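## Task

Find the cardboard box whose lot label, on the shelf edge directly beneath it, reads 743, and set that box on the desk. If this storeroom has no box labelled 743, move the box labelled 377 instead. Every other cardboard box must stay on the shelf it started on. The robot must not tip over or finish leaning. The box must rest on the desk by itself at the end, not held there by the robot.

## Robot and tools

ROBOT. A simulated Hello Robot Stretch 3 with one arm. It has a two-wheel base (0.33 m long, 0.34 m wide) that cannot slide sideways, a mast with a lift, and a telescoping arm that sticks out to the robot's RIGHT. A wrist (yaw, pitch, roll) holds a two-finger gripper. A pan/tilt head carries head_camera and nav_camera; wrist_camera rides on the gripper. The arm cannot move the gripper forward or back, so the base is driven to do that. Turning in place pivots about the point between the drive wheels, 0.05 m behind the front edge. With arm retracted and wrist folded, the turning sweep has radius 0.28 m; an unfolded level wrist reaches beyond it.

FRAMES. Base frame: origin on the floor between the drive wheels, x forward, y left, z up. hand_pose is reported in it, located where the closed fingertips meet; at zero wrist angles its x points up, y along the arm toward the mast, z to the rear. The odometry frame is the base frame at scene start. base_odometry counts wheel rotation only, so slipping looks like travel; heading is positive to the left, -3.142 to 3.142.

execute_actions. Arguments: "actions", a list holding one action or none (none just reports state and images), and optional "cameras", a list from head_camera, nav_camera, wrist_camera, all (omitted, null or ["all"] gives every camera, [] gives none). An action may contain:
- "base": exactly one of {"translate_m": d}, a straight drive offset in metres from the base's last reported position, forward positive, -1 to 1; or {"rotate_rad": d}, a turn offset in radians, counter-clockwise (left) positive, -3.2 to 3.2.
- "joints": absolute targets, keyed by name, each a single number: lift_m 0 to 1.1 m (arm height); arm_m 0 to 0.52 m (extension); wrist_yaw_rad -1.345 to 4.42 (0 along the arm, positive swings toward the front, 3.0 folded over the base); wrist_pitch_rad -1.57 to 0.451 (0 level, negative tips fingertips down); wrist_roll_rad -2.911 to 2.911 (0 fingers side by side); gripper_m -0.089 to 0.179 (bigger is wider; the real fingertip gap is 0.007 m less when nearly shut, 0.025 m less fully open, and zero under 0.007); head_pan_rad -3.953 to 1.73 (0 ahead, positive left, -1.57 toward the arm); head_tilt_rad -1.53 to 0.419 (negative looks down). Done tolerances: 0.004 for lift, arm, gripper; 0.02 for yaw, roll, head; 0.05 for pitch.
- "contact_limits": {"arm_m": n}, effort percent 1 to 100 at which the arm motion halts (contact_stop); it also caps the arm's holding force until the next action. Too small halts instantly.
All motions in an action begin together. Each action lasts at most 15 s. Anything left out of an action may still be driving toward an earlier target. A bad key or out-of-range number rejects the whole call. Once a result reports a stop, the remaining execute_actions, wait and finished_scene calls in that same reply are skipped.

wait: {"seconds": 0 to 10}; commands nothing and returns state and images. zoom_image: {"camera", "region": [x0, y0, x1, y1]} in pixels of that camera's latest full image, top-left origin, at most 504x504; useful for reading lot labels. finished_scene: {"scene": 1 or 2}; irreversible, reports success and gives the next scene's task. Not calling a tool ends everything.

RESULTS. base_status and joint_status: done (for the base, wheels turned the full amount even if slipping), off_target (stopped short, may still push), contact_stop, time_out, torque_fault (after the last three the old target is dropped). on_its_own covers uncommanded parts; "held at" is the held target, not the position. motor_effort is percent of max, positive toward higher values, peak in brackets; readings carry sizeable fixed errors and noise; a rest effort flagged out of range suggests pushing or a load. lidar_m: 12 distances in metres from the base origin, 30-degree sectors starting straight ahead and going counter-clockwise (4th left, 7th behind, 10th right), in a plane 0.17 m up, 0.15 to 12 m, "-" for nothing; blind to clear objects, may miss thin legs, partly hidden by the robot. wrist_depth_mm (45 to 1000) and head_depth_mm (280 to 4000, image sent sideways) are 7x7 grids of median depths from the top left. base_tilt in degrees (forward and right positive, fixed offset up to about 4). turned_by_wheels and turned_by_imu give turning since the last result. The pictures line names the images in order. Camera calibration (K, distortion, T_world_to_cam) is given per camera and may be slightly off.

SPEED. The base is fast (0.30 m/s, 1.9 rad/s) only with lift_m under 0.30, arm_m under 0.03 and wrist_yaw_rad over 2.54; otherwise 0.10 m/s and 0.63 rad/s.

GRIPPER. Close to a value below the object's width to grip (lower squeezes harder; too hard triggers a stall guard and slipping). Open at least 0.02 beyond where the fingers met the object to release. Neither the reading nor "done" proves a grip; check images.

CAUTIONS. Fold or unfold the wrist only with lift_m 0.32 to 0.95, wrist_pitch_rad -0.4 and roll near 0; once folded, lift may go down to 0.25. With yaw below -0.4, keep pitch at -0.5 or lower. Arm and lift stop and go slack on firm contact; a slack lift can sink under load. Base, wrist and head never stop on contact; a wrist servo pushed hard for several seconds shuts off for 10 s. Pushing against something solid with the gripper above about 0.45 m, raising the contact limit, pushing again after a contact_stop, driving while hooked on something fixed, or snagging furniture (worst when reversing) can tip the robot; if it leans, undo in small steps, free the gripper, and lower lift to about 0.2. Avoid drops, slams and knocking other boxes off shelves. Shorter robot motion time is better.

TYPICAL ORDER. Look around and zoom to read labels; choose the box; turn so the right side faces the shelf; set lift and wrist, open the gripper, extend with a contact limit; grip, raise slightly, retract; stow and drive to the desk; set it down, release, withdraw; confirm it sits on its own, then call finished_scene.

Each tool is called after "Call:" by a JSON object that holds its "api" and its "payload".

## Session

Call:
{"api": "execute_actions", "payload": {"actions": []}}

Scene clock: 0.00 s.
base_odometry: x=+0.000 y=+0.000 heading=+0.000 (m, m, rad; odometry frame)
turned_by_wheels: +0.000 (rad since the last result)
turned_by_imu: +0.000 (rad since the last result)
base_tilt: forward=-1.5 right=+0.3 (deg)
lidar_m: 1.31 1.02 0.75 0.73 0.76 1.05 2.99 1.51 1.15 1.54 1.61 1.71
head_depth_mm: 1651 1414 1658 1678 1684 1688 1428 / 1665 1218 1253 1232 1254 1267 1350 / 1653 1450 1672 1691 1588 1576 1343 / 1691 1465 1687 1699 1691 1722 1684 / 1694 1482 1700 1708 1705 1734 1655 / 1705 1493 1704 1712 1744 1731 1661 / 1705 1485 1591 1732 1572 1620 1644
base_status: not commanded
joint_positions: lift_m=+0.549 arm_m=-0.002 wrist_yaw_rad=+2.983 wrist_pitch_rad=-0.577 wrist_roll_rad=+0.008 gripper_m=+0.037 head_pan_rad=+0.018 head_tilt_rad=+0.010
joint_status: not commanded
motor_effort: left_wheel=-1 right_wheel=+0 lift_m=+29 arm_m=+0 wrist_yaw_rad=+1 wrist_pitch_rad=+4 wrist_roll_rad=+0 gripper_m=+0 head_pan_rad=+1 head_tilt_rad=+1 (%)
hand_pose: x=+0.0106 y=+0.0557 z=+0.5281 quat_wxyz=(+0.255, +0.694, +0.146, +0.657) (m; base frame)
wrist_depth_mm: 671 - 730 749 791 836 867 / 749 - 813 832 866 913 - / 828 - 899 951 - - - / 874 851 883 879 878 903 917 / 758 746 - 778 783 798 783 / 684 684 - 693 703 700 693 / 617 630 - 633 626 636 624
pictures: head_camera (sideways: a quarter turn clockwise sets it upright), nav_camera (sideways: a quarter turn counterclockwise sets it upright), wrist_camera
camera_calibration (this result's frames):
head_camera: T_world_to_cam=[[-0.0149304, -0.043658, -0.998935, 1.32376], [-0.0544715, 0.997598, -0.0427854, 0.0595954], [0.998404, 0.0537747, -0.0172726, -0.0258901], [0, 0, 0, 1]] pos_world=[0.0488593, -0.000267221, 1.32446]
nav_camera: T_world_to_cam=[[-0.0294701, 0.00450114, 0.999556, -1.25887], [-0.00405991, -0.999982, 0.00438336, 0.0487643], [0.999557, -0.00392893, 0.0294879, -0.0859964], [0, 0, 0, 1]] pos_world=[0.0490571, 0.0540919, 1.26064]
wrist_camera: T_world_to_cam=[[0.98374, -0.178623, 0.0187197, -0.0209337], [-0.115924, -0.711111, -0.693457, 0.432083], [0.137179, 0.680011, -0.720255, 0.50139], [0, 0, 0, 1]] pos_world=[0.00190221, -0.0374302, 0.661151]
Images, in order (width x height): head_camera 896x504, nav_camera 672x504, wrist_camera 644x364.

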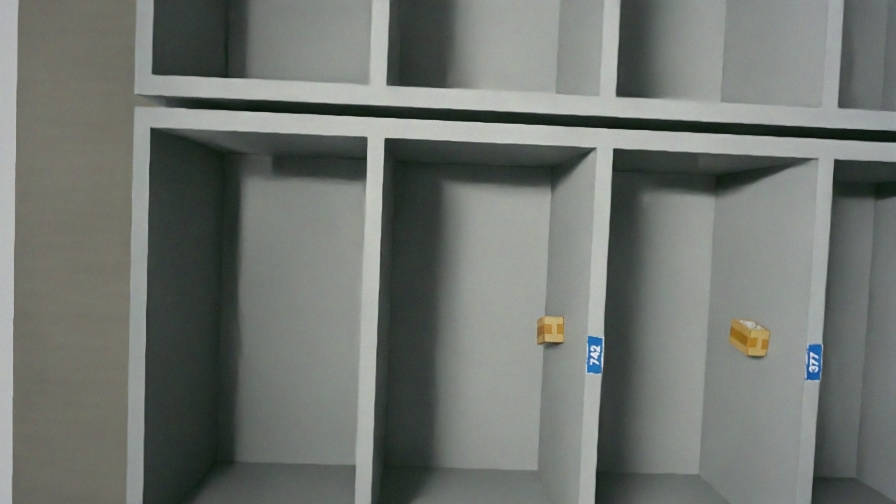

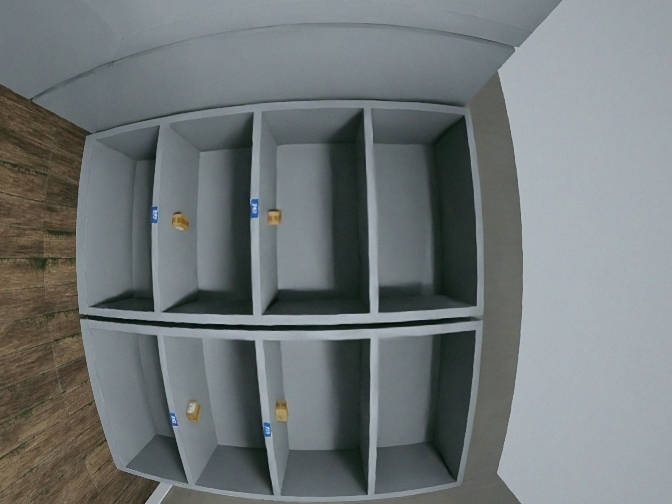

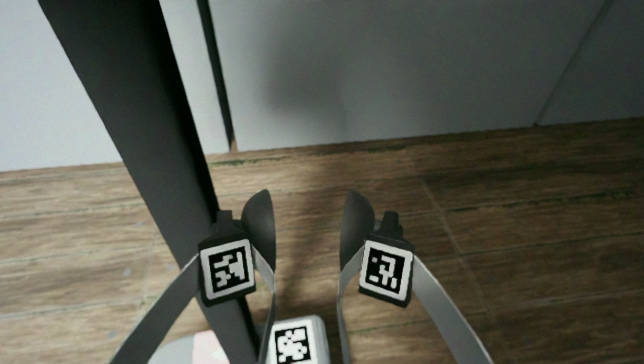

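Call:
{"api": "zoom_image", "payload": {"camera": "head_camera", "region": [520, 300, 840, 400]}}

Call:
{"api": "zoom_image", "payload": {"camera": "nav_camera", "region": [150, 385, 310, 450]}}

Region (520, 300, 840, 400) of head_camera's 896x504 image, scaled by 1.575, with more detail than that image has; it fills the top 158 rows of this view, and the rest is white.

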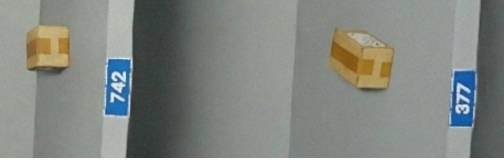

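Region (150, 385, 310, 450) of nav_camera's 672x504 image, scaled by 3.150, with more detail than that image has; it fills the top 205 rows of this view, and the rest is white.

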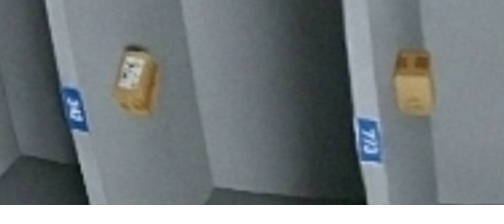

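Call:
{"api": "zoom_image", "payload": {"camera": "nav_camera", "region": [252, 414, 284, 444]}}

Call:
{"api": "zoom_image", "payload": {"camera": "nav_camera", "region": [158, 404, 190, 434]}}

Region (252, 414, 284, 444) of nav_camera's 672x504 image, scaled by 15.750, with more detail than that image has; it fills the top 472 rows of this view, and the rest is white.

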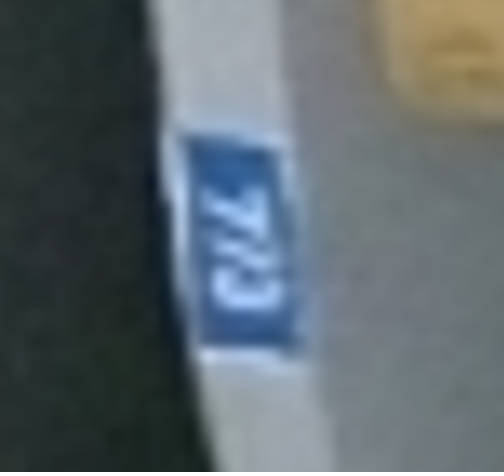

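Region (158, 404, 190, 434) of nav_camera's 672x504 image, scaled by 15.750, with more detail than that image has; it fills the top 472 rows of this view, and the rest is white.

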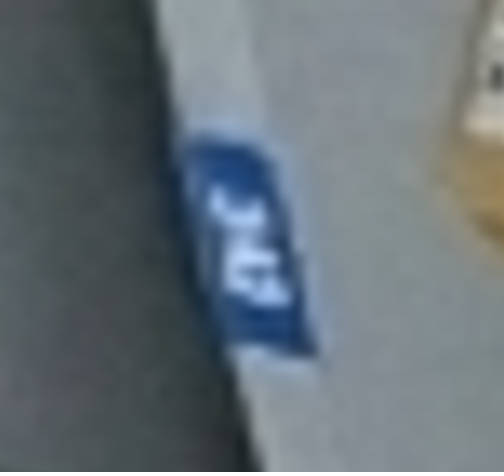

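Call:
{"api": "execute_actions", "payload": {"actions": [{"base": {"translate_m": -1.0}, "joints": {"lift_m": 0.28, "wrist_pitch_rad": -0.4, "head_pan_rad": -0.35, "head_tilt_rad": -0.2}}], "cameras": ["head_camera", "nav_camera"]}}

Scene clock: 24.07 s.
base_odometry: x=-1.000 y=+0.000 heading=+0.000 (m, m, rad; odometry frame)
turned_by_wheels: +0.000 (rad since the last result)
turned_by_imu: +0.009 (rad since the last result)
base_tilt: forward=-1.6 right=+0.3 (deg)
lidar_m: 2.31 1.04 0.77 0.75 0.78 1.08 2.00 2.08 1.24 0.94 1.25 2.21
head_depth_mm: 2339 2374 2392 2380 2447 2074 1586 / 2661 2784 2906 2916 2847 2087 1560 / 2617 2521 2579 2740 2819 2058 1571 / 2451 2640 2770 2877 2797 2051 1557 / 2420 2568 2679 2789 2730 2035 1556 / 2348 2350 2337 2446 2427 2019 1551 / 2255 2395 2471 2604 2678 2041 1530
base_status: done
joint_positions: lift_m=+0.280 arm_m=-0.002 wrist_yaw_rad=+2.983 wrist_pitch_rad=-0.420 wrist_roll_rad=+0.008 gripper_m=+0.037 head_pan_rad=-0.343 head_tilt_rad=-0.198
joint_status: all done
motor_effort: left_wheel=-2(12) right_wheel=+1(9) lift_m=+20(25) arm_m=+0(0) wrist_yaw_rad=+1(0) wrist_pitch_rad=+6(6) wrist_roll_rad=+0(0) gripper_m=+1(0) head_pan_rad=-5(36) head_tilt_rad=-1(17) (%)
hand_pose: x=+0.0141 y=+0.0780 z=+0.2927 quat_wxyz=(+0.202, +0.704, +0.092, +0.675) (m; base frame)
wrist_depth_mm: 654 683 703 723 746 789 808 / 708 - 761 792 811 859 922 / 750 - 801 806 832 838 843 / 641 - 653 660 664 667 679 / 541 543 - 548 571 565 574 / 467 489 - 479 482 486 489 / - - - - 422 425 429
pictures: head_camera (sideways: a quarter turn clockwise sets it upright), nav_camera (sideways: a quarter turn counterclockwise sets it upright)
camera_calibration (this result's frames):
head_camera: T_world_to_cam=[[-0.223199, 0.0336119, -0.974193, 1.29255], [0.293394, 0.955378, -0.0342572, 0.0463602], [0.929571, -0.293468, -0.223101, 0.242463], [0, 0, 0, 1]] pos_world=[0.0495088, -0.0165815, 1.31488]
nav_camera: T_world_to_cam=[[0.168874, -0.054957, 0.984104, -1.2397], [-0.355279, -0.934719, 0.00876745, 0.0452009], [0.919379, -0.351112, -0.177375, 0.183785], [0, 0, 0, 1]] pos_world=[0.0564439, 0.0386492, 1.2522]
Images, in order (width x height): head_camera 896x504, nav_camera 672x504.

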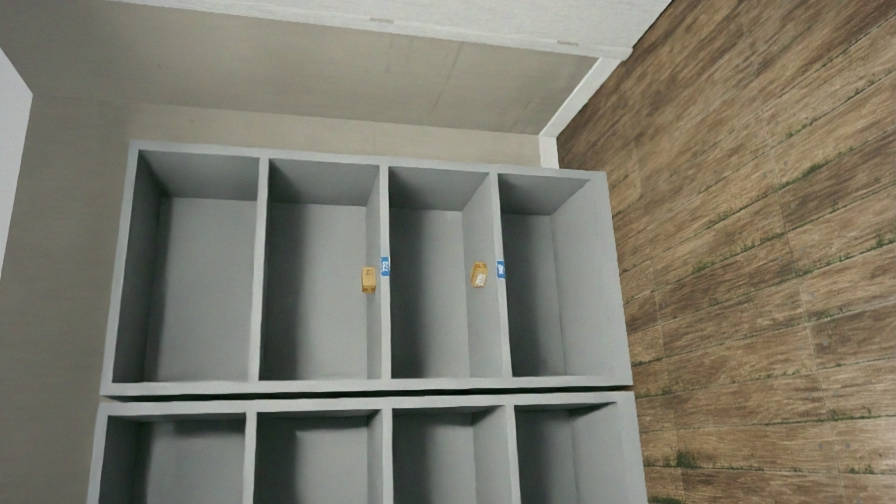

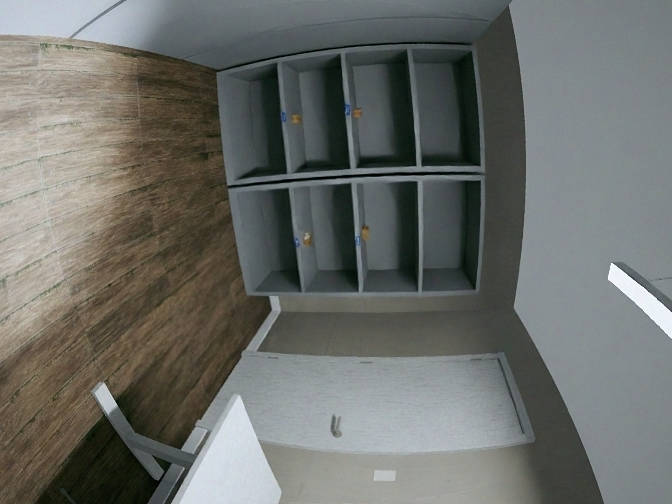

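Call:
{"api": "zoom_image", "payload": {"camera": "head_camera", "region": [350, 240, 520, 310]}}

Call:
{"api": "execute_actions", "payload": {"actions": [{"base": {"translate_m": -1.0}, "joints": {"head_pan_rad": 1.7, "head_tilt_rad": -0.5}}], "cameras": ["head_camera", "nav_camera"]}}

Region (350, 240, 520, 310) of head_camera's 896x504 image, scaled by 2.965, with more detail than that image has; it fills the top 208 rows of this view, and the rest is white.

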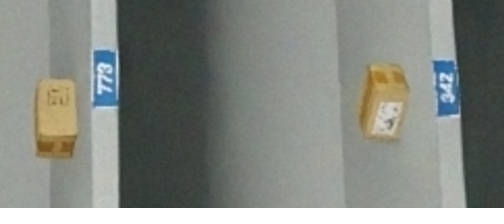

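Scene clock: 30.33 s.
base_odometry: x=-2.000 y=+0.000 heading=+0.000 (m, m, rad; odometry frame)
turned_by_wheels: +0.000 (rad since the last result)
turned_by_imu: +0.008 (rad since the last result)
base_tilt: forward=-1.6 right=+0.3 (deg)
lidar_m: 2.71 1.06 0.79 0.77 1.37 1.02 0.99 1.04 1.45 1.53 1.15 1.95
head_depth_mm: 591 649 713 796 896 1020 1174 / 1769 686 743 815 921 1061 1192 / 1841 2017 2261 2394 1801 1380 1213 / 1870 2052 2323 2432 1894 1495 1242 / 1917 2124 2349 2468 1891 1492 1237 / 1959 2157 2347 2419 1867 1475 1268 / 1816 1941 2089 - - - -
base_status: done
joint_positions: lift_m=+0.280 arm_m=-0.002 wrist_yaw_rad=+2.983 wrist_pitch_rad=-0.420 wrist_roll_rad=+0.008 gripper_m=+0.037 head_pan_rad=+1.693 head_tilt_rad=-0.494
joint_status: all done
motor_effort: left_wheel=-3(13) right_wheel=+2(7) lift_m=+20(20) arm_m=+0(0) wrist_yaw_rad=+0(0) wrist_pitch_rad=+6(6) wrist_roll_rad=+0(0) gripper_m=+0(1) head_pan_rad=+5(57) head_tilt_rad=-3(20) (%)
hand_pose: x=+0.0141 y=+0.0780 z=+0.2927 quat_wxyz=(+0.202, +0.704, +0.091, +0.675) (m; base frame)
wrist_depth_mm: - - - 752 782 802 840 / - - - 814 834 900 931 / 794 - 800 821 836 848 865 / 635 - 654 655 671 675 686 / 537 541 - 544 568 569 567 / 468 481 - 478 487 491 490 / - - - - 426 430 426
pictures: head_camera (sideways: a quarter turn clockwise sets it upright), nav_camera (sideways: a quarter turn counterclockwise sets it upright)
camera_calibration (this result's frames):
head_camera: T_world_to_cam=[[0.103407, -0.486831, -0.867353, 1.15111], [-0.98454, -0.174053, -0.0196855, 0.0351743], [-0.141382, 0.855979, -0.497303, 0.605837], [0, 0, 0, 1]] pos_world=[0.0012514, 0.0479357, 1.3004]
nav_camera: T_world_to_cam=[[-0.0605558, 0.452604, 0.889653, -1.11497], [0.994379, 0.104911, 0.0143115, 0.0297546], [-0.0868568, 0.885519, -0.456413, 0.553077], [0, 0, 0, 1]] pos_world=[-0.0490669, 0.0117597, 1.24394]
Images, in order (width x height): head_camera 896x504, nav_camera 672x504.

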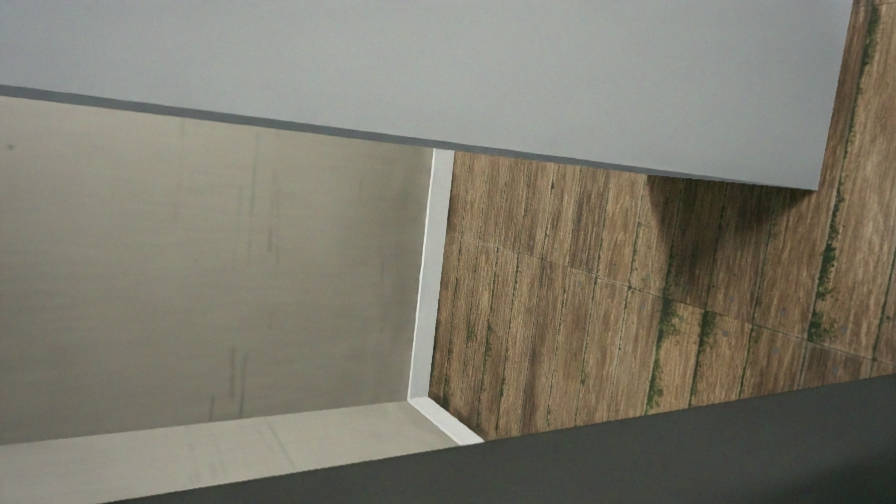

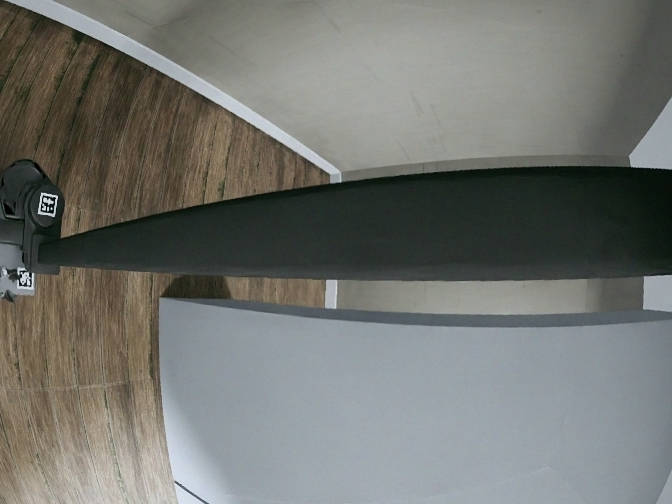

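Call:
{"api": "execute_actions", "payload": {"actions": [{"base": {"rotate_rad": 1.965}, "joints": {"head_pan_rad": -0.3, "head_tilt_rad": -0.6}}], "cameras": ["nav_camera"]}}

Call:
{"api": "execute_actions", "payload": {"actions": [{"base": {"translate_m": 1.0}, "joints": {"head_pan_rad": -1.2}}], "cameras": ["nav_camera"]}}

Scene clock: 37.80 s.
base_odometry: x=-2.000 y=+0.000 heading=+1.965 (m, m, rad; odometry frame)
turned_by_wheels: +1.965 (rad since the last result)
turned_by_imu: +1.973 (rad since the last result)
base_tilt: forward=-1.6 right=+0.3 (deg)
lidar_m: 1.57 1.06 0.99 1.01 1.28 1.53 1.14 1.21 3.30 1.22 0.82 0.77
head_depth_mm: 590 659 737 841 980 1178 1187 / 788 689 764 859 1003 1216 1183 / 1845 2096 2325 2087 1555 1292 1184 / 1869 2102 2408 2155 1696 1401 1182 / 1932 2151 2431 2158 1692 1394 1187 / 1935 2165 2417 2144 1689 1384 1181 / 1863 1968 2038 2019 1701 1388 1183
base_status: done
joint_positions: lift_m=+0.280 arm_m=-0.002 wrist_yaw_rad=+2.983 wrist_pitch_rad=-0.420 wrist_roll_rad=+0.008 gripper_m=+0.037 head_pan_rad=-0.293 head_tilt_rad=-0.593
joint_status: all done
motor_effort: left_wheel=-3(12) right_wheel=+2(12) lift_m=+20(20) arm_m=+0(0) wrist_yaw_rad=+1(0) wrist_pitch_rad=+6(6) wrist_roll_rad=+0(0) gripper_m=+1(0) head_pan_rad=-5(57) head_tilt_rad=-3(13) (%)
hand_pose: x=+0.0141 y=+0.0780 z=+0.2927 quat_wxyz=(+0.202, +0.704, +0.091, +0.675) (m; base frame)
wrist_depth_mm: - - - 956 897 861 806 / - - - - - 915 872 / 775 - 807 823 826 833 840 / 645 - 649 665 665 674 680 / 541 541 - 551 570 562 574 / 467 480 - 482 483 482 490 / - - - - 422 429 435
pictures: nav_camera (sideways: a quarter turn counterclockwise sets it upright)
camera_calibration (this result's frames):
nav_camera: T_world_to_cam=[[0.520787, -0.151762, 0.840089, -1.05388], [-0.303312, -0.952758, 0.0159132, 0.0355873], [0.797987, -0.263097, -0.542215, 0.65932], [0, 0, 0, 1]] pos_world=[0.0335122, 0.0474321, 1.24228]
Images, in order (width x height): nav_camera 672x504.

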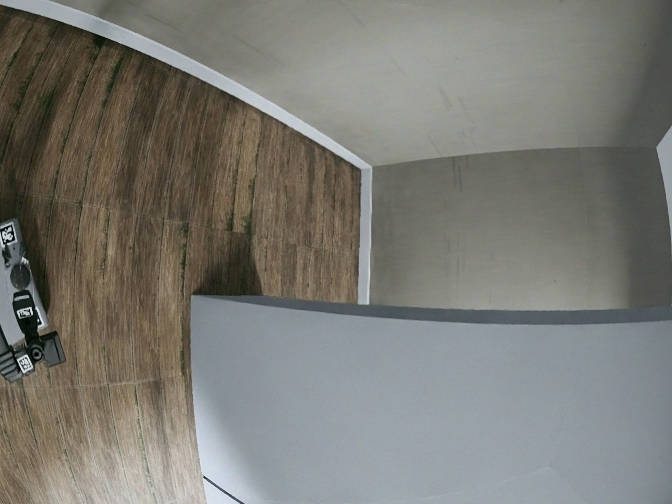

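Scene clock: 42.90 s.
base_odometry: x=-2.384 y=+0.924 heading=+1.965 (m, m, rad; odometry frame)
turned_by_wheels: +0.000 (rad since the last result)
turned_by_imu: -0.006 (rad since the last result)
base_tilt: forward=-1.6 right=+0.3 (deg)
lidar_m: 0.93 0.62 0.58 0.59 0.75 1.63 2.15 2.84 0.44 0.45 1.42 1.32
head_depth_mm: 385 419 457 503 558 629 721 / 1797 1923 512 565 631 726 848 / 1647 1867 2141 2156 1643 1296 1054 / 1490 1658 1888 2085 1702 1400 1182 / 1360 1526 1692 1922 1702 1398 1183 / 1266 1387 1549 1728 1678 1391 1185 / 1176 1288 1408 1570 1641 1378 1183
base_status: done
joint_positions: lift_m=+0.280 arm_m=-0.002 wrist_yaw_rad=+2.983 wrist_pitch_rad=-0.420 wrist_roll_rad=+0.008 gripper_m=+0.037 head_pan_rad=-1.193 head_tilt_rad=-0.593
joint_status: all done
motor_effort: left_wheel=-2(9) right_wheel=+1(11) lift_m=+20(20) arm_m=+0(0) wrist_yaw_rad=+0(0) wrist_pitch_rad=+6(6) wrist_roll_rad=+0(1) gripper_m=+0(1) head_pan_rad=-4(58) head_tilt_rad=-4(3) (%)
hand_pose: x=+0.0141 y=+0.0780 z=+0.2927 quat_wxyz=(+0.202, +0.704, +0.091, +0.675) (m; base frame)
wrist_depth_mm: 739 645 615 588 554 528 496 / 801 - 680 637 602 559 534 / 786 - 733 681 647 612 582 / 635 - 654 656 672 645 615 / 545 548 - 547 564 557 571 / 469 484 - 479 482 480 493 / - - - - 421 428 432
pictures: nav_camera (sideways: a quarter turn counterclockwise sets it upright)
camera_calibration (this result's frames):
nav_camera: T_world_to_cam=[[0.204887, -0.502631, 0.839871, -1.05167], [-0.93492, -0.354501, 0.0159194, 0.039432], [0.289733, -0.788474, -0.542553, 0.66286], [0, 0, 0, 1]] pos_world=[0.060287, 0.00802474, 1.24227]
Images, in order (width x height): nav_camera 672x504.

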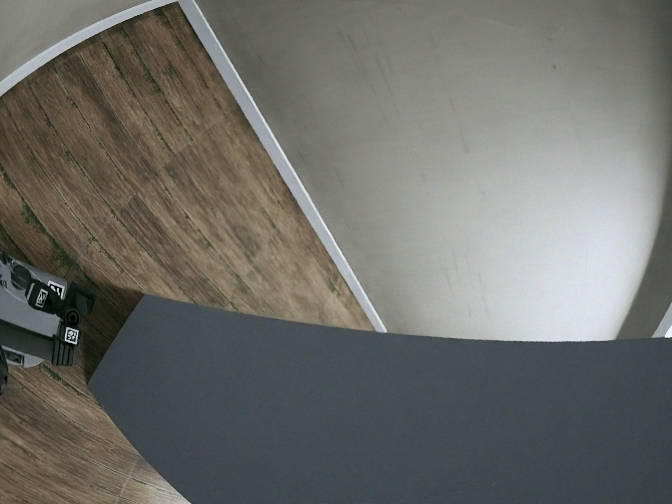

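Call:
{"api": "execute_actions", "payload": {"actions": [{"base": {"rotate_rad": -0.755}, "joints": {"head_pan_rad": -0.6}}], "cameras": []}}

Call:
{"api": "execute_actions", "payload": {"actions": [{"base": {"translate_m": 0.95}, "joints": {"head_pan_rad": -1.85, "head_tilt_rad": -0.42}}], "cameras": ["head_camera", "nav_camera"]}}

Scene clock: 49.47 s.
base_odometry: x=-2.384 y=+0.924 heading=+1.210 (m, m, rad; odometry frame)
turned_by_wheels: -0.755 (rad since the last result)
turned_by_imu: -0.758 (rad since the last result)
base_tilt: forward=-1.6 right=+0.3 (deg)
lidar_m: 1.32 1.32 0.71 0.59 0.58 0.65 1.04 2.16 2.39 0.44 0.44 0.49
head_depth_mm: 348 380 419 465 523 600 699 / 370 408 452 509 577 669 795 / 397 439 491 556 643 760 927 / 1753 1970 2240 2004 1607 1322 1132 / 1592 1789 1982 2102 1682 1397 1185 / 1443 1572 1741 1924 1681 1392 1175 / 1300 1433 1557 1704 1678 1393 1185
base_status: done
joint_positions: lift_m=+0.280 arm_m=-0.002 wrist_yaw_rad=+2.983 wrist_pitch_rad=-0.420 wrist_roll_rad=+0.008 gripper_m=+0.037 head_pan_rad=-0.607 head_tilt_rad=-0.593
joint_status: all done
motor_effort: left_wheel=+2(10) right_wheel=-3(9) lift_m=+20(20) arm_m=+0(0) wrist_yaw_rad=+0(1) wrist_pitch_rad=+6(6) wrist_roll_rad=+0(0) gripper_m=+1(1) head_pan_rad=+5(48) head_tilt_rad=-2(2) (%)
hand_pose: x=+0.0141 y=+0.0780 z=+0.2927 quat_wxyz=(+0.202, +0.704, +0.091, +0.675) (m; base frame)
wrist_depth_mm: - 525 571 656 765 892 - / 490 - 616 711 818 - - / 529 - 658 740 835 831 851 / 557 - 666 661 668 682 680 / 546 543 - 553 572 567 575 / 470 486 - 482 486 485 493 / - - - - 421 429 430
pictures: none
No camera images: the call's "cameras" was empty. Leave "cameras" out to get every camera's image.

Scene clock: 54.47 s.
base_odometry: x=-2.048 y=+1.812 heading=+1.210 (m, m, rad; odometry frame)
turned_by_wheels: +0.000 (rad since the last result)
turned_by_imu: -0.006 (rad since the last result)
base_tilt: forward=-1.5 right=+0.3 (deg)
lidar_m: 0.43 0.42 0.47 0.74 0.91 1.00 1.59 0.60 1.15 1.16 1.00 0.52
head_depth_mm: 1052 1135 1142 790 1217 950 1202 / 1121 1228 1167 1421 1213 1007 1223 / 1045 1150 1146 1423 1205 1444 1258 / 967 1076 1137 1306 1356 1489 1298 / 1014 1116 1311 1585 1762 1571 1291 / 1693 1848 1997 2125 1971 1583 1281 / 1639 1812 2485 2625 2031 1568 1284
base_status: done
joint_positions: lift_m=+0.280 arm_m=-0.002 wrist_yaw_rad=+2.983 wrist_pitch_rad=-0.419 wrist_roll_rad=+0.008 gripper_m=+0.037 head_pan_rad=-1.843 head_tilt_rad=-0.428
joint_status: all done
motor_effort: left_wheel=+2(14) right_wheel=-2(8) lift_m=+20(20) arm_m=+0(0) wrist_yaw_rad=+0(0) wrist_pitch_rad=+6(6) wrist_roll_rad=+0(0) gripper_m=+1(0) head_pan_rad=-4(59) head_tilt_rad=+4(16) (%)
hand_pose: x=+0.0141 y=+0.0780 z=+0.2927 quat_wxyz=(+0.202, +0.704, +0.091, +0.675) (m; base frame)
wrist_depth_mm: 681 791 861 791 564 437 358 / 730 - 918 840 592 457 371 / 750 - 811 793 624 473 381 / 635 - 658 655 616 491 398 / 547 540 - 555 570 512 412 / 468 489 - 479 480 481 420 / - - - - 420 428 423
pictures: head_camera (sideways: a quarter turn clockwise sets it upright), nav_camera (sideways: a quarter turn counterclockwise sets it upright)
camera_calibration (this result's frames):
head_camera: T_world_to_cam=[[0.0758507, 0.433311, -0.898047, 1.19132], [0.975522, -0.218681, -0.0231199, 0.027691], [-0.206404, -0.874311, -0.439291, 0.530749], [0, 0, 0, 1]] pos_world=[-0.00782667, -0.0461144, 1.30365]
nav_camera: T_world_to_cam=[[-0.101904, -0.383924, 0.917724, -1.15134], [-0.958194, 0.285816, 0.013171, 0.043149], [-0.267357, -0.878016, -0.396999, 0.476864], [0, 0, 0, 1]] pos_world=[0.0515113, -0.035666, 1.24536]
Images, in order (width x height): head_camera 896x504, nav_camera 672x504.

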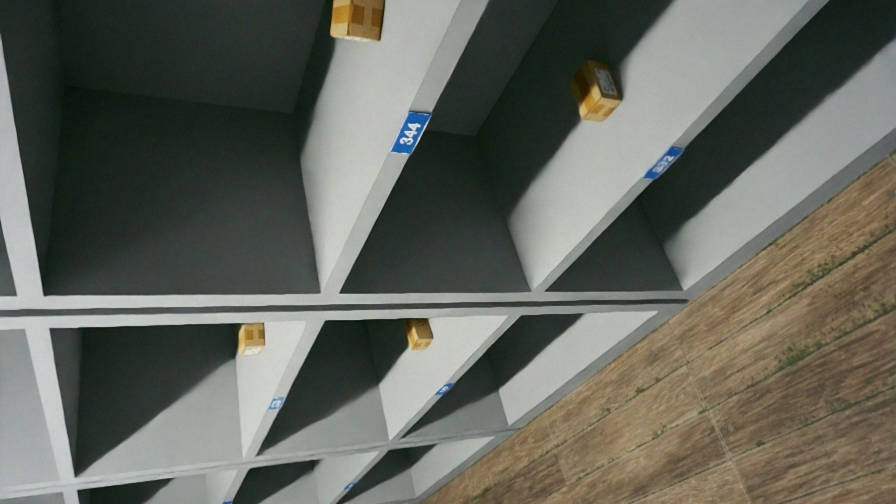

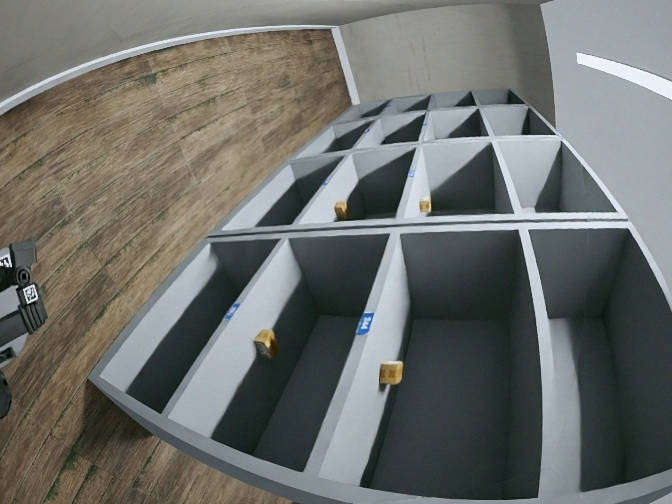

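Call:
{"api": "zoom_image", "payload": {"camera": "head_camera", "region": [620, 125, 710, 200]}}

Call:
{"api": "zoom_image", "payload": {"camera": "head_camera", "region": [250, 380, 305, 425]}}

Call:
{"api": "zoom_image", "payload": {"camera": "head_camera", "region": [417, 367, 472, 412]}}

Region (620, 125, 710, 200) of head_camera's 896x504 image, scaled by 5.600, with more detail than that image has.

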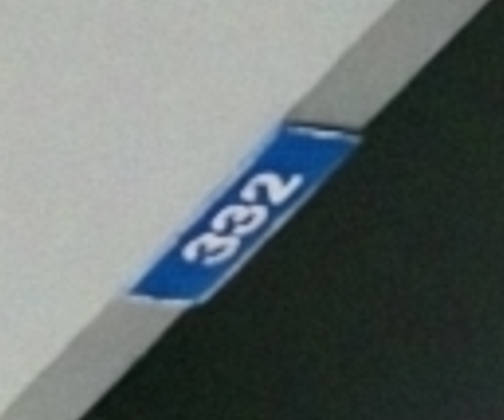

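Region (250, 380, 305, 425) of head_camera's 896x504 image, scaled by 9.164, with more detail than that image has; it fills the top 412 rows of this view, and the rest is white.

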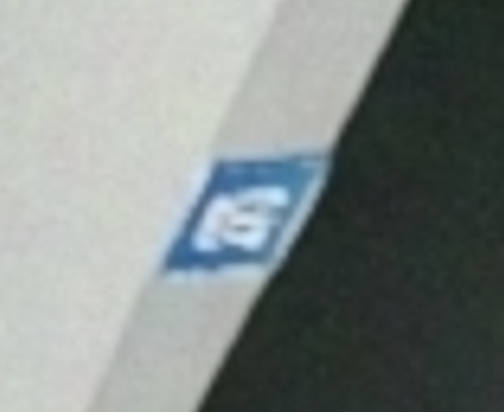

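Region (417, 367, 472, 412) of head_camera's 896x504 image, scaled by 9.164, with more detail than that image has; it fills the top 412 rows of this view, and the rest is white.

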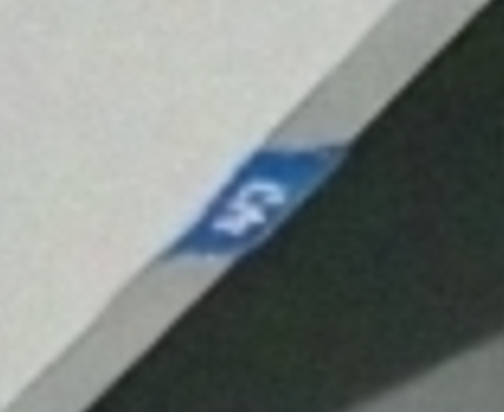

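Call:
{"api": "execute_actions", "payload": {"actions": [{"base": {"rotate_rad": -1.21}, "joints": {"head_pan_rad": -0.62}}], "cameras": []}}

Call:
{"api": "execute_actions", "payload": {"actions": [{"base": {"translate_m": 1.0}}], "cameras": ["head_camera", "nav_camera"]}}

Scene clock: 60.40 s.
base_odometry: x=-2.048 y=+1.812 heading=+0.000 (m, m, rad; odometry frame)
turned_by_wheels: -1.210 (rad since the last result)
turned_by_imu: -1.215 (rad since the last result)
base_tilt: forward=-1.5 right=+0.3 (deg)
lidar_m: 1.58 0.59 0.44 0.42 0.44 0.61 0.91 0.94 1.30 0.60 1.09 1.16
head_depth_mm: 1051 1137 1141 795 1222 942 1166 / 1115 1228 1167 1416 1207 1007 1230 / 1025 1145 1154 1416 1210 1446 1249 / 963 1063 1140 1297 1370 1499 1289 / 1018 1549 1302 1554 1779 1556 1284 / 1690 1819 2002 2111 1991 1583 1280 / 1637 1828 2507 2624 2005 1568 1275
base_status: done
joint_positions: lift_m=+0.280 arm_m=-0.002 wrist_yaw_rad=+2.983 wrist_pitch_rad=-0.419 wrist_roll_rad=+0.008 gripper_m=+0.037 head_pan_rad=-0.627 head_tilt_rad=-0.428
joint_status: all done
motor_effort: left_wheel=+2(12) right_wheel=-3(11) lift_m=+20(19) arm_m=+0(0) wrist_yaw_rad=-1(0) wrist_pitch_rad=+6(6) wrist_roll_rad=+0(0) gripper_m=+0(0) head_pan_rad=+4(57) head_tilt_rad=+3(3) (%)
hand_pose: x=+0.0141 y=+0.0780 z=+0.2927 quat_wxyz=(+0.202, +0.704, +0.091, +0.675) (m; base frame)
wrist_depth_mm: - 404 417 436 450 469 494 / 417 - 453 475 496 519 541 / 452 - 497 520 548 578 607 / 496 - 543 563 592 631 649 / 520 529 - 556 572 565 573 / 470 484 - 476 478 490 489 / - - - - 421 427 432
pictures: none
No camera images: the call's "cameras" was empty. Leave "cameras" out to get every camera's image.

Scene clock: 65.50 s.
base_odometry: x=-1.048 y=+1.812 heading=+0.000 (m, m, rad; odometry frame)
turned_by_wheels: +0.000 (rad since the last result)
turned_by_imu: -0.006 (rad since the last result)
base_tilt: forward=-1.6 right=+0.3 (deg)
lidar_m: 1.60 0.59 0.43 0.42 0.43 0.59 1.65 1.04 1.09 0.60 1.09 1.10
head_depth_mm: 1047 1135 1148 793 1221 942 1198 / 1039 1162 1157 1425 1225 1010 1225 / 968 1080 1109 1310 1206 1442 1255 / 914 999 1079 1217 1317 1480 1295 / 1650 1840 1513 1681 1824 1539 1277 / 1630 1775 1938 2034 1954 1568 1287 / 1597 1797 2505 2621 2025 1557 1285
base_status: done
joint_positions: lift_m=+0.280 arm_m=-0.002 wrist_yaw_rad=+2.983 wrist_pitch_rad=-0.419 wrist_roll_rad=+0.008 gripper_m=+0.037 head_pan_rad=-0.627 head_tilt_rad=-0.427
joint_status: not commanded
motor_effort: left_wheel=+2(13) right_wheel=-3(7) lift_m=+20(20) arm_m=+0(0) wrist_yaw_rad=+0(1) wrist_pitch_rad=+6(6) wrist_roll_rad=+0(0) gripper_m=+0(0) head_pan_rad=+5(4) head_tilt_rad=+3(3) (%)
hand_pose: x=+0.0141 y=+0.0780 z=+0.2927 quat_wxyz=(+0.202, +0.704, +0.091, +0.675) (m; base frame)
wrist_depth_mm: - 399 409 430 451 465 489 / 413 - 444 466 490 510 543 / 449 - 492 511 543 569 596 / 486 - 527 550 587 621 649 / 512 526 - 556 575 567 566 / 471 485 - 479 487 485 494 / - - - - 422 427 429
pictures: head_camera (sideways: a quarter turn clockwise sets it upright), nav_camera (sideways: a quarter turn counterclockwise sets it upright)
camera_calibration (this result's frames):
head_camera: T_world_to_cam=[[-0.379523, 0.221438, -0.898292, 1.19441], [0.544132, 0.83868, -0.0231487, 0.03036], [0.748253, -0.497575, -0.43879, 0.524273], [0, 0, 0, 1]] pos_world=[0.0444976, -0.0290863, 1.30368]
nav_camera: T_world_to_cam=[[0.32415, -0.228695, 0.917946, -1.15423], [-0.601053, -0.799101, 0.0131611, 0.0409834], [0.730522, -0.556001, -0.396487, 0.47011], [0, 0, 0, 1]] pos_world=[0.055352, 0.0301644, 1.24538]
Images, in order (width x height): head_camera 896x504, nav_camera 672x504.

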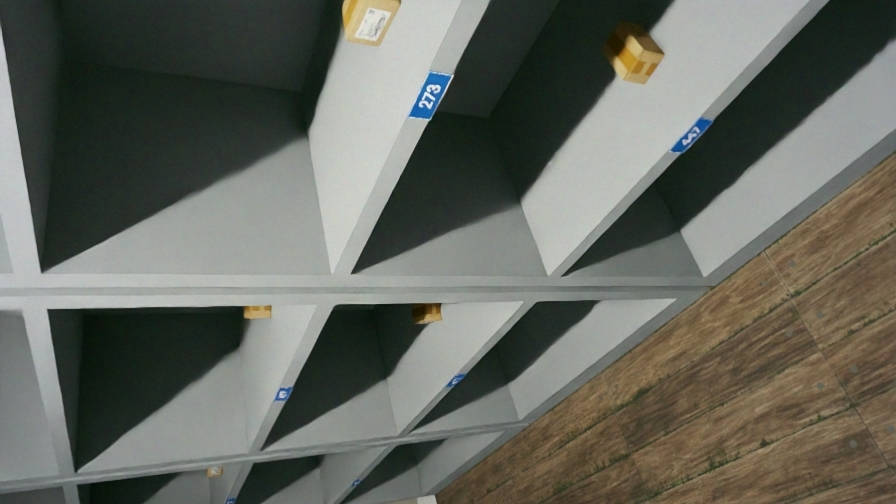

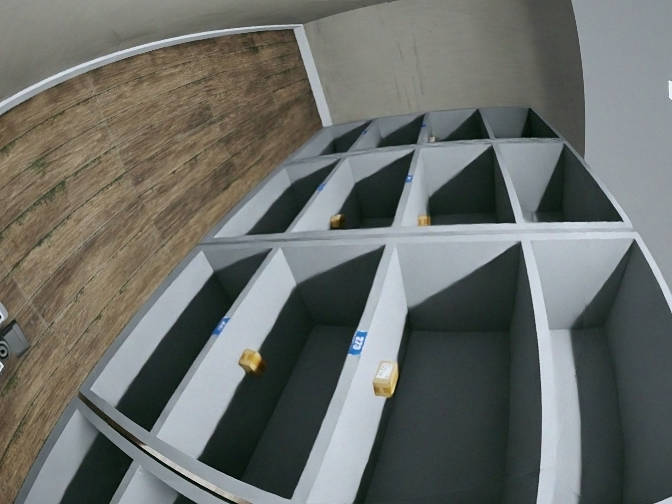

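Call:
{"api": "zoom_image", "payload": {"camera": "head_camera", "region": [650, 100, 740, 175]}}

Call:
{"api": "zoom_image", "payload": {"camera": "head_camera", "region": [250, 365, 320, 420]}}

Call:
{"api": "zoom_image", "payload": {"camera": "head_camera", "region": [420, 352, 490, 407]}}

Region (650, 100, 740, 175) of head_camera's 896x504 image, scaled by 5.600, with more detail than that image has.

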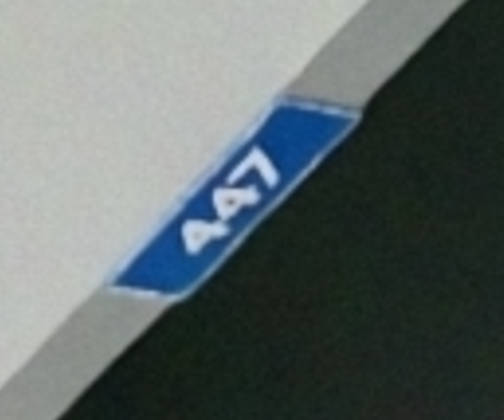

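Region (250, 365, 320, 420) of head_camera's 896x504 image, scaled by 7.200, with more detail than that image has; it fills the top 396 rows of this view, and the rest is white.

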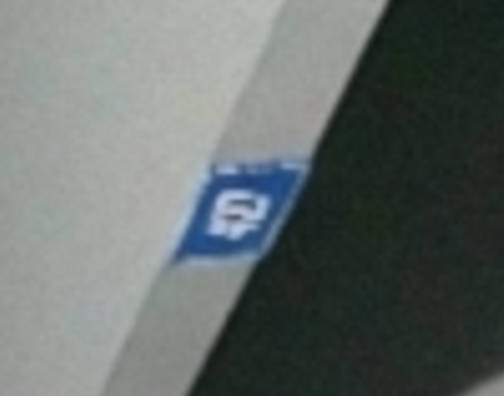

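Region (420, 352, 490, 407) of head_camera's 896x504 image, scaled by 7.200, with more detail than that image has; it fills the top 396 rows of this view, and the rest is white.

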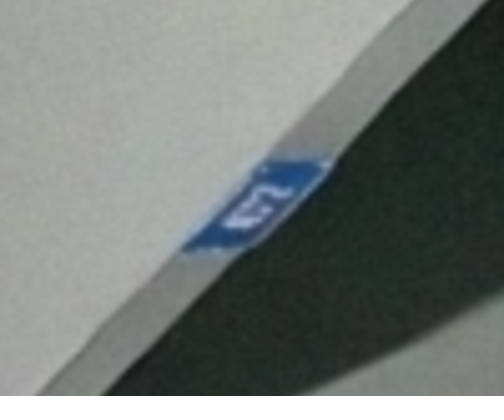

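Call:
{"api": "execute_actions", "payload": {"actions": [{"base": {"translate_m": 1.0}, "joints": {"head_pan_rad": -0.68}}], "cameras": ["head_camera", "nav_camera"]}}

Scene clock: 72.87 s.
base_odometry: x=-0.048 y=+1.813 heading=+0.000 (m, m, rad; odometry frame)
turned_by_wheels: +0.000 (rad since the last result)
turned_by_imu: -0.006 (rad since the last result)
base_tilt: forward=-1.5 right=+0.3 (deg)
lidar_m: 1.64 0.60 0.43 0.42 0.43 0.59 1.61 1.09 1.09 0.59 1.09 1.05
head_depth_mm: 1008 1094 1104 791 1222 943 1164 / 1013 1138 1168 844 1215 979 1218 / 936 1050 1088 1303 1213 1413 1241 / 879 957 1035 1173 1246 1445 1302 / 917 1756 1184 1508 1700 1485 1286 / 1591 1757 1870 1878 1927 1562 1284 / 1525 1666 1799 1956 1998 1577 1293
base_status: done
joint_positions: lift_m=+0.280 arm_m=-0.002 wrist_yaw_rad=+2.983 wrist_pitch_rad=-0.419 wrist_roll_rad=+0.008 gripper_m=+0.037 head_pan_rad=-0.673 head_tilt_rad=-0.427
joint_status: all done
motor_effort: left_wheel=+2(13) right_wheel=-3(7) lift_m=+20(20) arm_m=+0(1) wrist_yaw_rad=+1(1) wrist_pitch_rad=+6(6) wrist_roll_rad=+0(0) gripper_m=+0(1) head_pan_rad=-4(15) head_tilt_rad=+4(3) (%)
hand_pose: x=+0.0141 y=+0.0780 z=+0.2927 quat_wxyz=(+0.202, +0.704, +0.091, +0.675) (m; base frame)
wrist_depth_mm: - 397 410 431 448 468 490 / 407 - 445 468 492 516 549 / 446 - 486 517 541 577 608 / 485 - 531 550 590 628 660 / 513 534 - 549 562 565 572 / 470 485 - 480 484 485 492 / - - - - 422 427 429
pictures: head_camera (sideways: a quarter turn clockwise sets it upright), nav_camera (sideways: a quarter turn counterclockwise sets it upright)
camera_calibration (this result's frames):
head_camera: T_world_to_cam=[[-0.368948, 0.238558, -0.898314, 1.19438], [0.581969, 0.812881, -0.0231513, 0.0301326], [0.7247, -0.531332, -0.438744, 0.524357], [0, 0, 0, 1]] pos_world=[0.0431253, -0.0308142, 1.30368]
nav_camera: T_world_to_cam=[[0.313301, -0.24327, 0.917966, -1.15419], [-0.637017, -0.770737, 0.0131602, 0.0412039], [0.704309, -0.588884, -0.39644, 0.470209], [0, 0, 0, 1]] pos_world=[0.0566839, 0.0278755, 1.24538]
Images, in order (width x height): head_camera 896x504, nav_camera 672x504.

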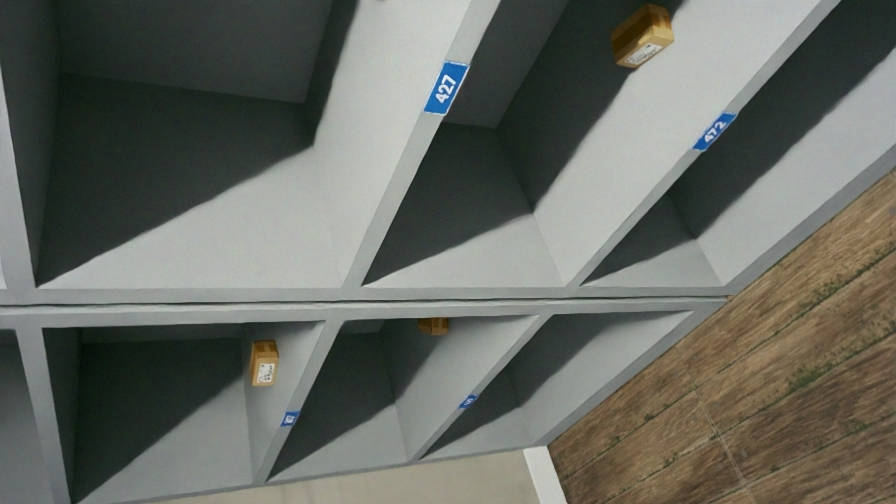

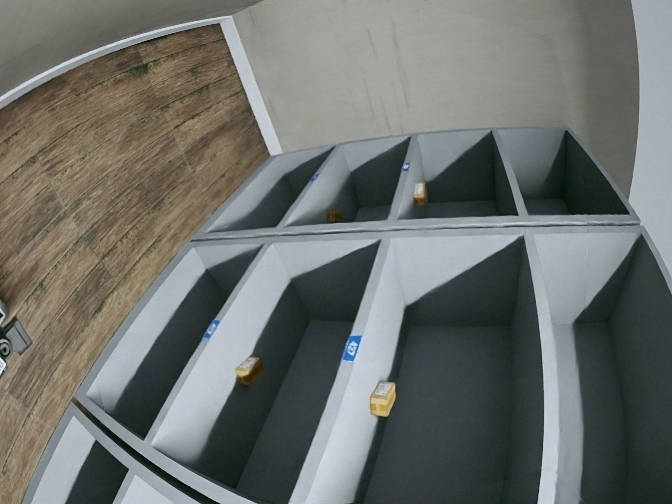

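Call:
{"api": "execute_actions", "payload": {"actions": []}}

Scene clock: 82.90 s.
base_odometry: x=-0.048 y=+1.813 heading=+0.000 (m, m, rad; odometry frame)
turned_by_wheels: +0.000 (rad since the last result)
turned_by_imu: +0.001 (rad since the last result)
base_tilt: forward=-1.6 right=+0.3 (deg)
lidar_m: 1.64 0.59 0.43 0.42 0.43 0.59 1.61 1.09 1.09 0.59 1.09 1.05
head_depth_mm: 1008 1094 1097 788 1225 949 1162 / 1018 1138 1170 845 1216 972 1231 / 939 1040 1089 1292 1209 1405 1239 / 878 962 1028 1167 1246 1445 1295 / 918 1781 1187 1504 1696 1502 1289 / 1604 1781 1886 1868 1944 1568 1292 / 1521 1652 1805 1951 2009 1562 1286
base_status: done
joint_positions: lift_m=+0.280 arm_m=-0.002 wrist_yaw_rad=+2.983 wrist_pitch_rad=-0.419 wrist_roll_rad=+0.008 gripper_m=+0.037 head_pan_rad=-0.673 head_tilt_rad=-0.427
joint_status: all done
motor_effort: left_wheel=+2(13) right_wheel=-3(7) lift_m=+20(20) arm_m=+0(1) wrist_yaw_rad=+0(1) wrist_pitch_rad=+7(6) wrist_roll_rad=+0(0) gripper_m=+1(1) head_pan_rad=-5(15) head_tilt_rad=+4(3) (%)
hand_pose: x=+0.0141 y=+0.0780 z=+0.2927 quat_wxyz=(+0.202, +0.704, +0.091, +0.675) (m; base frame)
wrist_depth_mm: - 399 407 423 449 467 490 / 408 - 446 467 491 522 549 / 445 - 485 507 535 574 611 / 483 - 528 558 587 629 656 / 512 526 - 552 564 563 570 / 475 482 - 479 483 488 490 / - - - - 423 427 430
pictures: head_camera (sideways: a quarter turn clockwise sets it upright), nav_camera (sideways: a quarter turn counterclockwise sets it upright), wrist_camera
camera_calibration (this result's frames):
head_camera: T_world_to_cam=[[-0.368948, 0.238558, -0.898314, 1.19438], [0.581969, 0.812882, -0.0231513, 0.0301326], [0.7247, -0.531332, -0.438744, 0.524357], [0, 0, 0, 1]] pos_world=[0.0431253, -0.0308142, 1.30368]
nav_camera: T_world_to_cam=[[0.313301, -0.24327, 0.917966, -1.15419], [-0.637017, -0.770737, 0.0131602, 0.0412039], [0.704309, -0.588884, -0.39644, 0.470209], [0, 0, 0, 1]] pos_world=[0.0566839, 0.0278755, 1.24538]
wrist_camera: T_world_to_cam=[[0.98334, -0.181141, 0.0151764, -0.0147895], [-0.0972648, -0.594863, -0.797921, 0.30635], [0.153564, 0.783151, -0.602571, 0.273467], [0, 0, 0, 1]] pos_world=[0.00234548, -0.0346089, 0.409451]
Images, in order (width x height): head_camera 896x504, nav_camera 672x504, wrist_camera 644x364.

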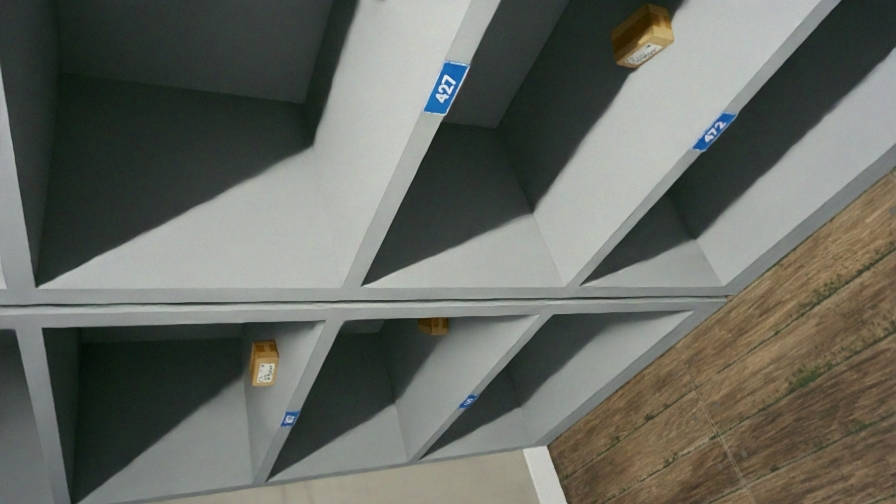

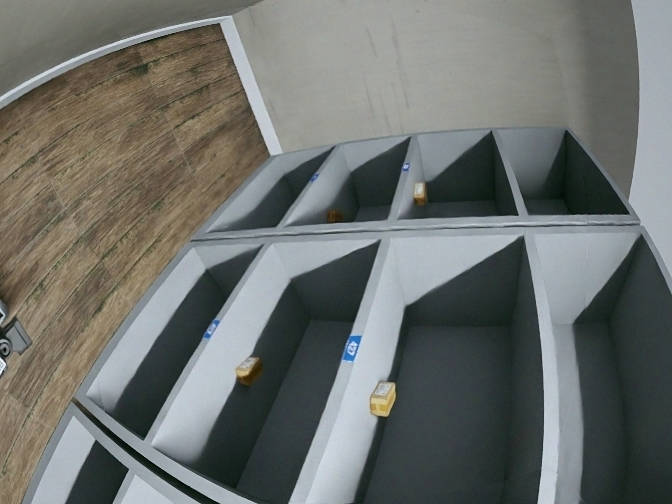

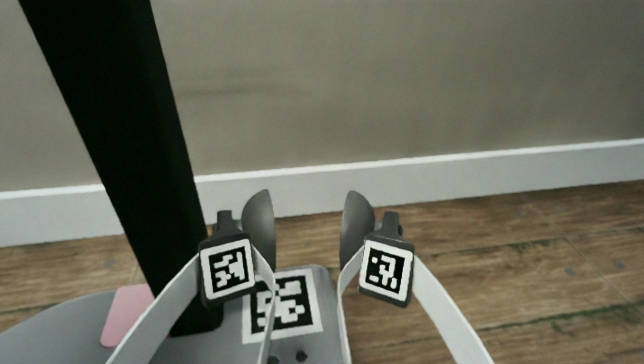

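Call:
{"api": "zoom_image", "payload": {"camera": "head_camera", "region": [260, 390, 320, 445]}}

Call:
{"api": "zoom_image", "payload": {"camera": "head_camera", "region": [440, 375, 500, 430]}}

Region (260, 390, 320, 445) of head_camera's 896x504 image, scaled by 8.400, with more detail than that image has; it fills the top 462 rows of this view, and the rest is white.

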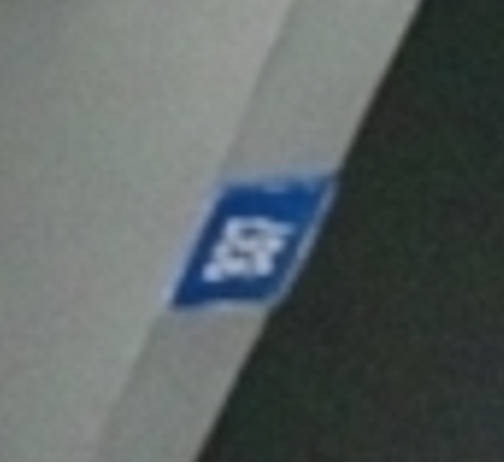

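Region (440, 375, 500, 430) of head_camera's 896x504 image, scaled by 8.400, with more detail than that image has; it fills the top 462 rows of this view, and the rest is white.

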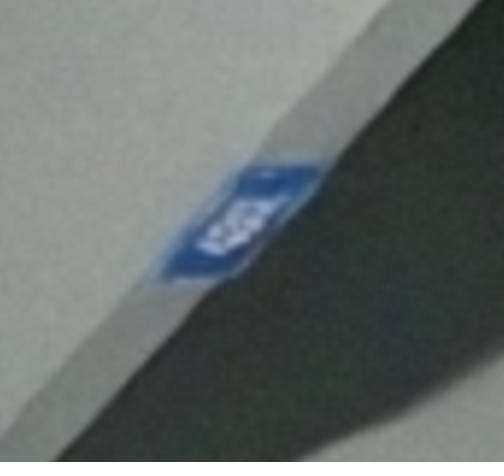

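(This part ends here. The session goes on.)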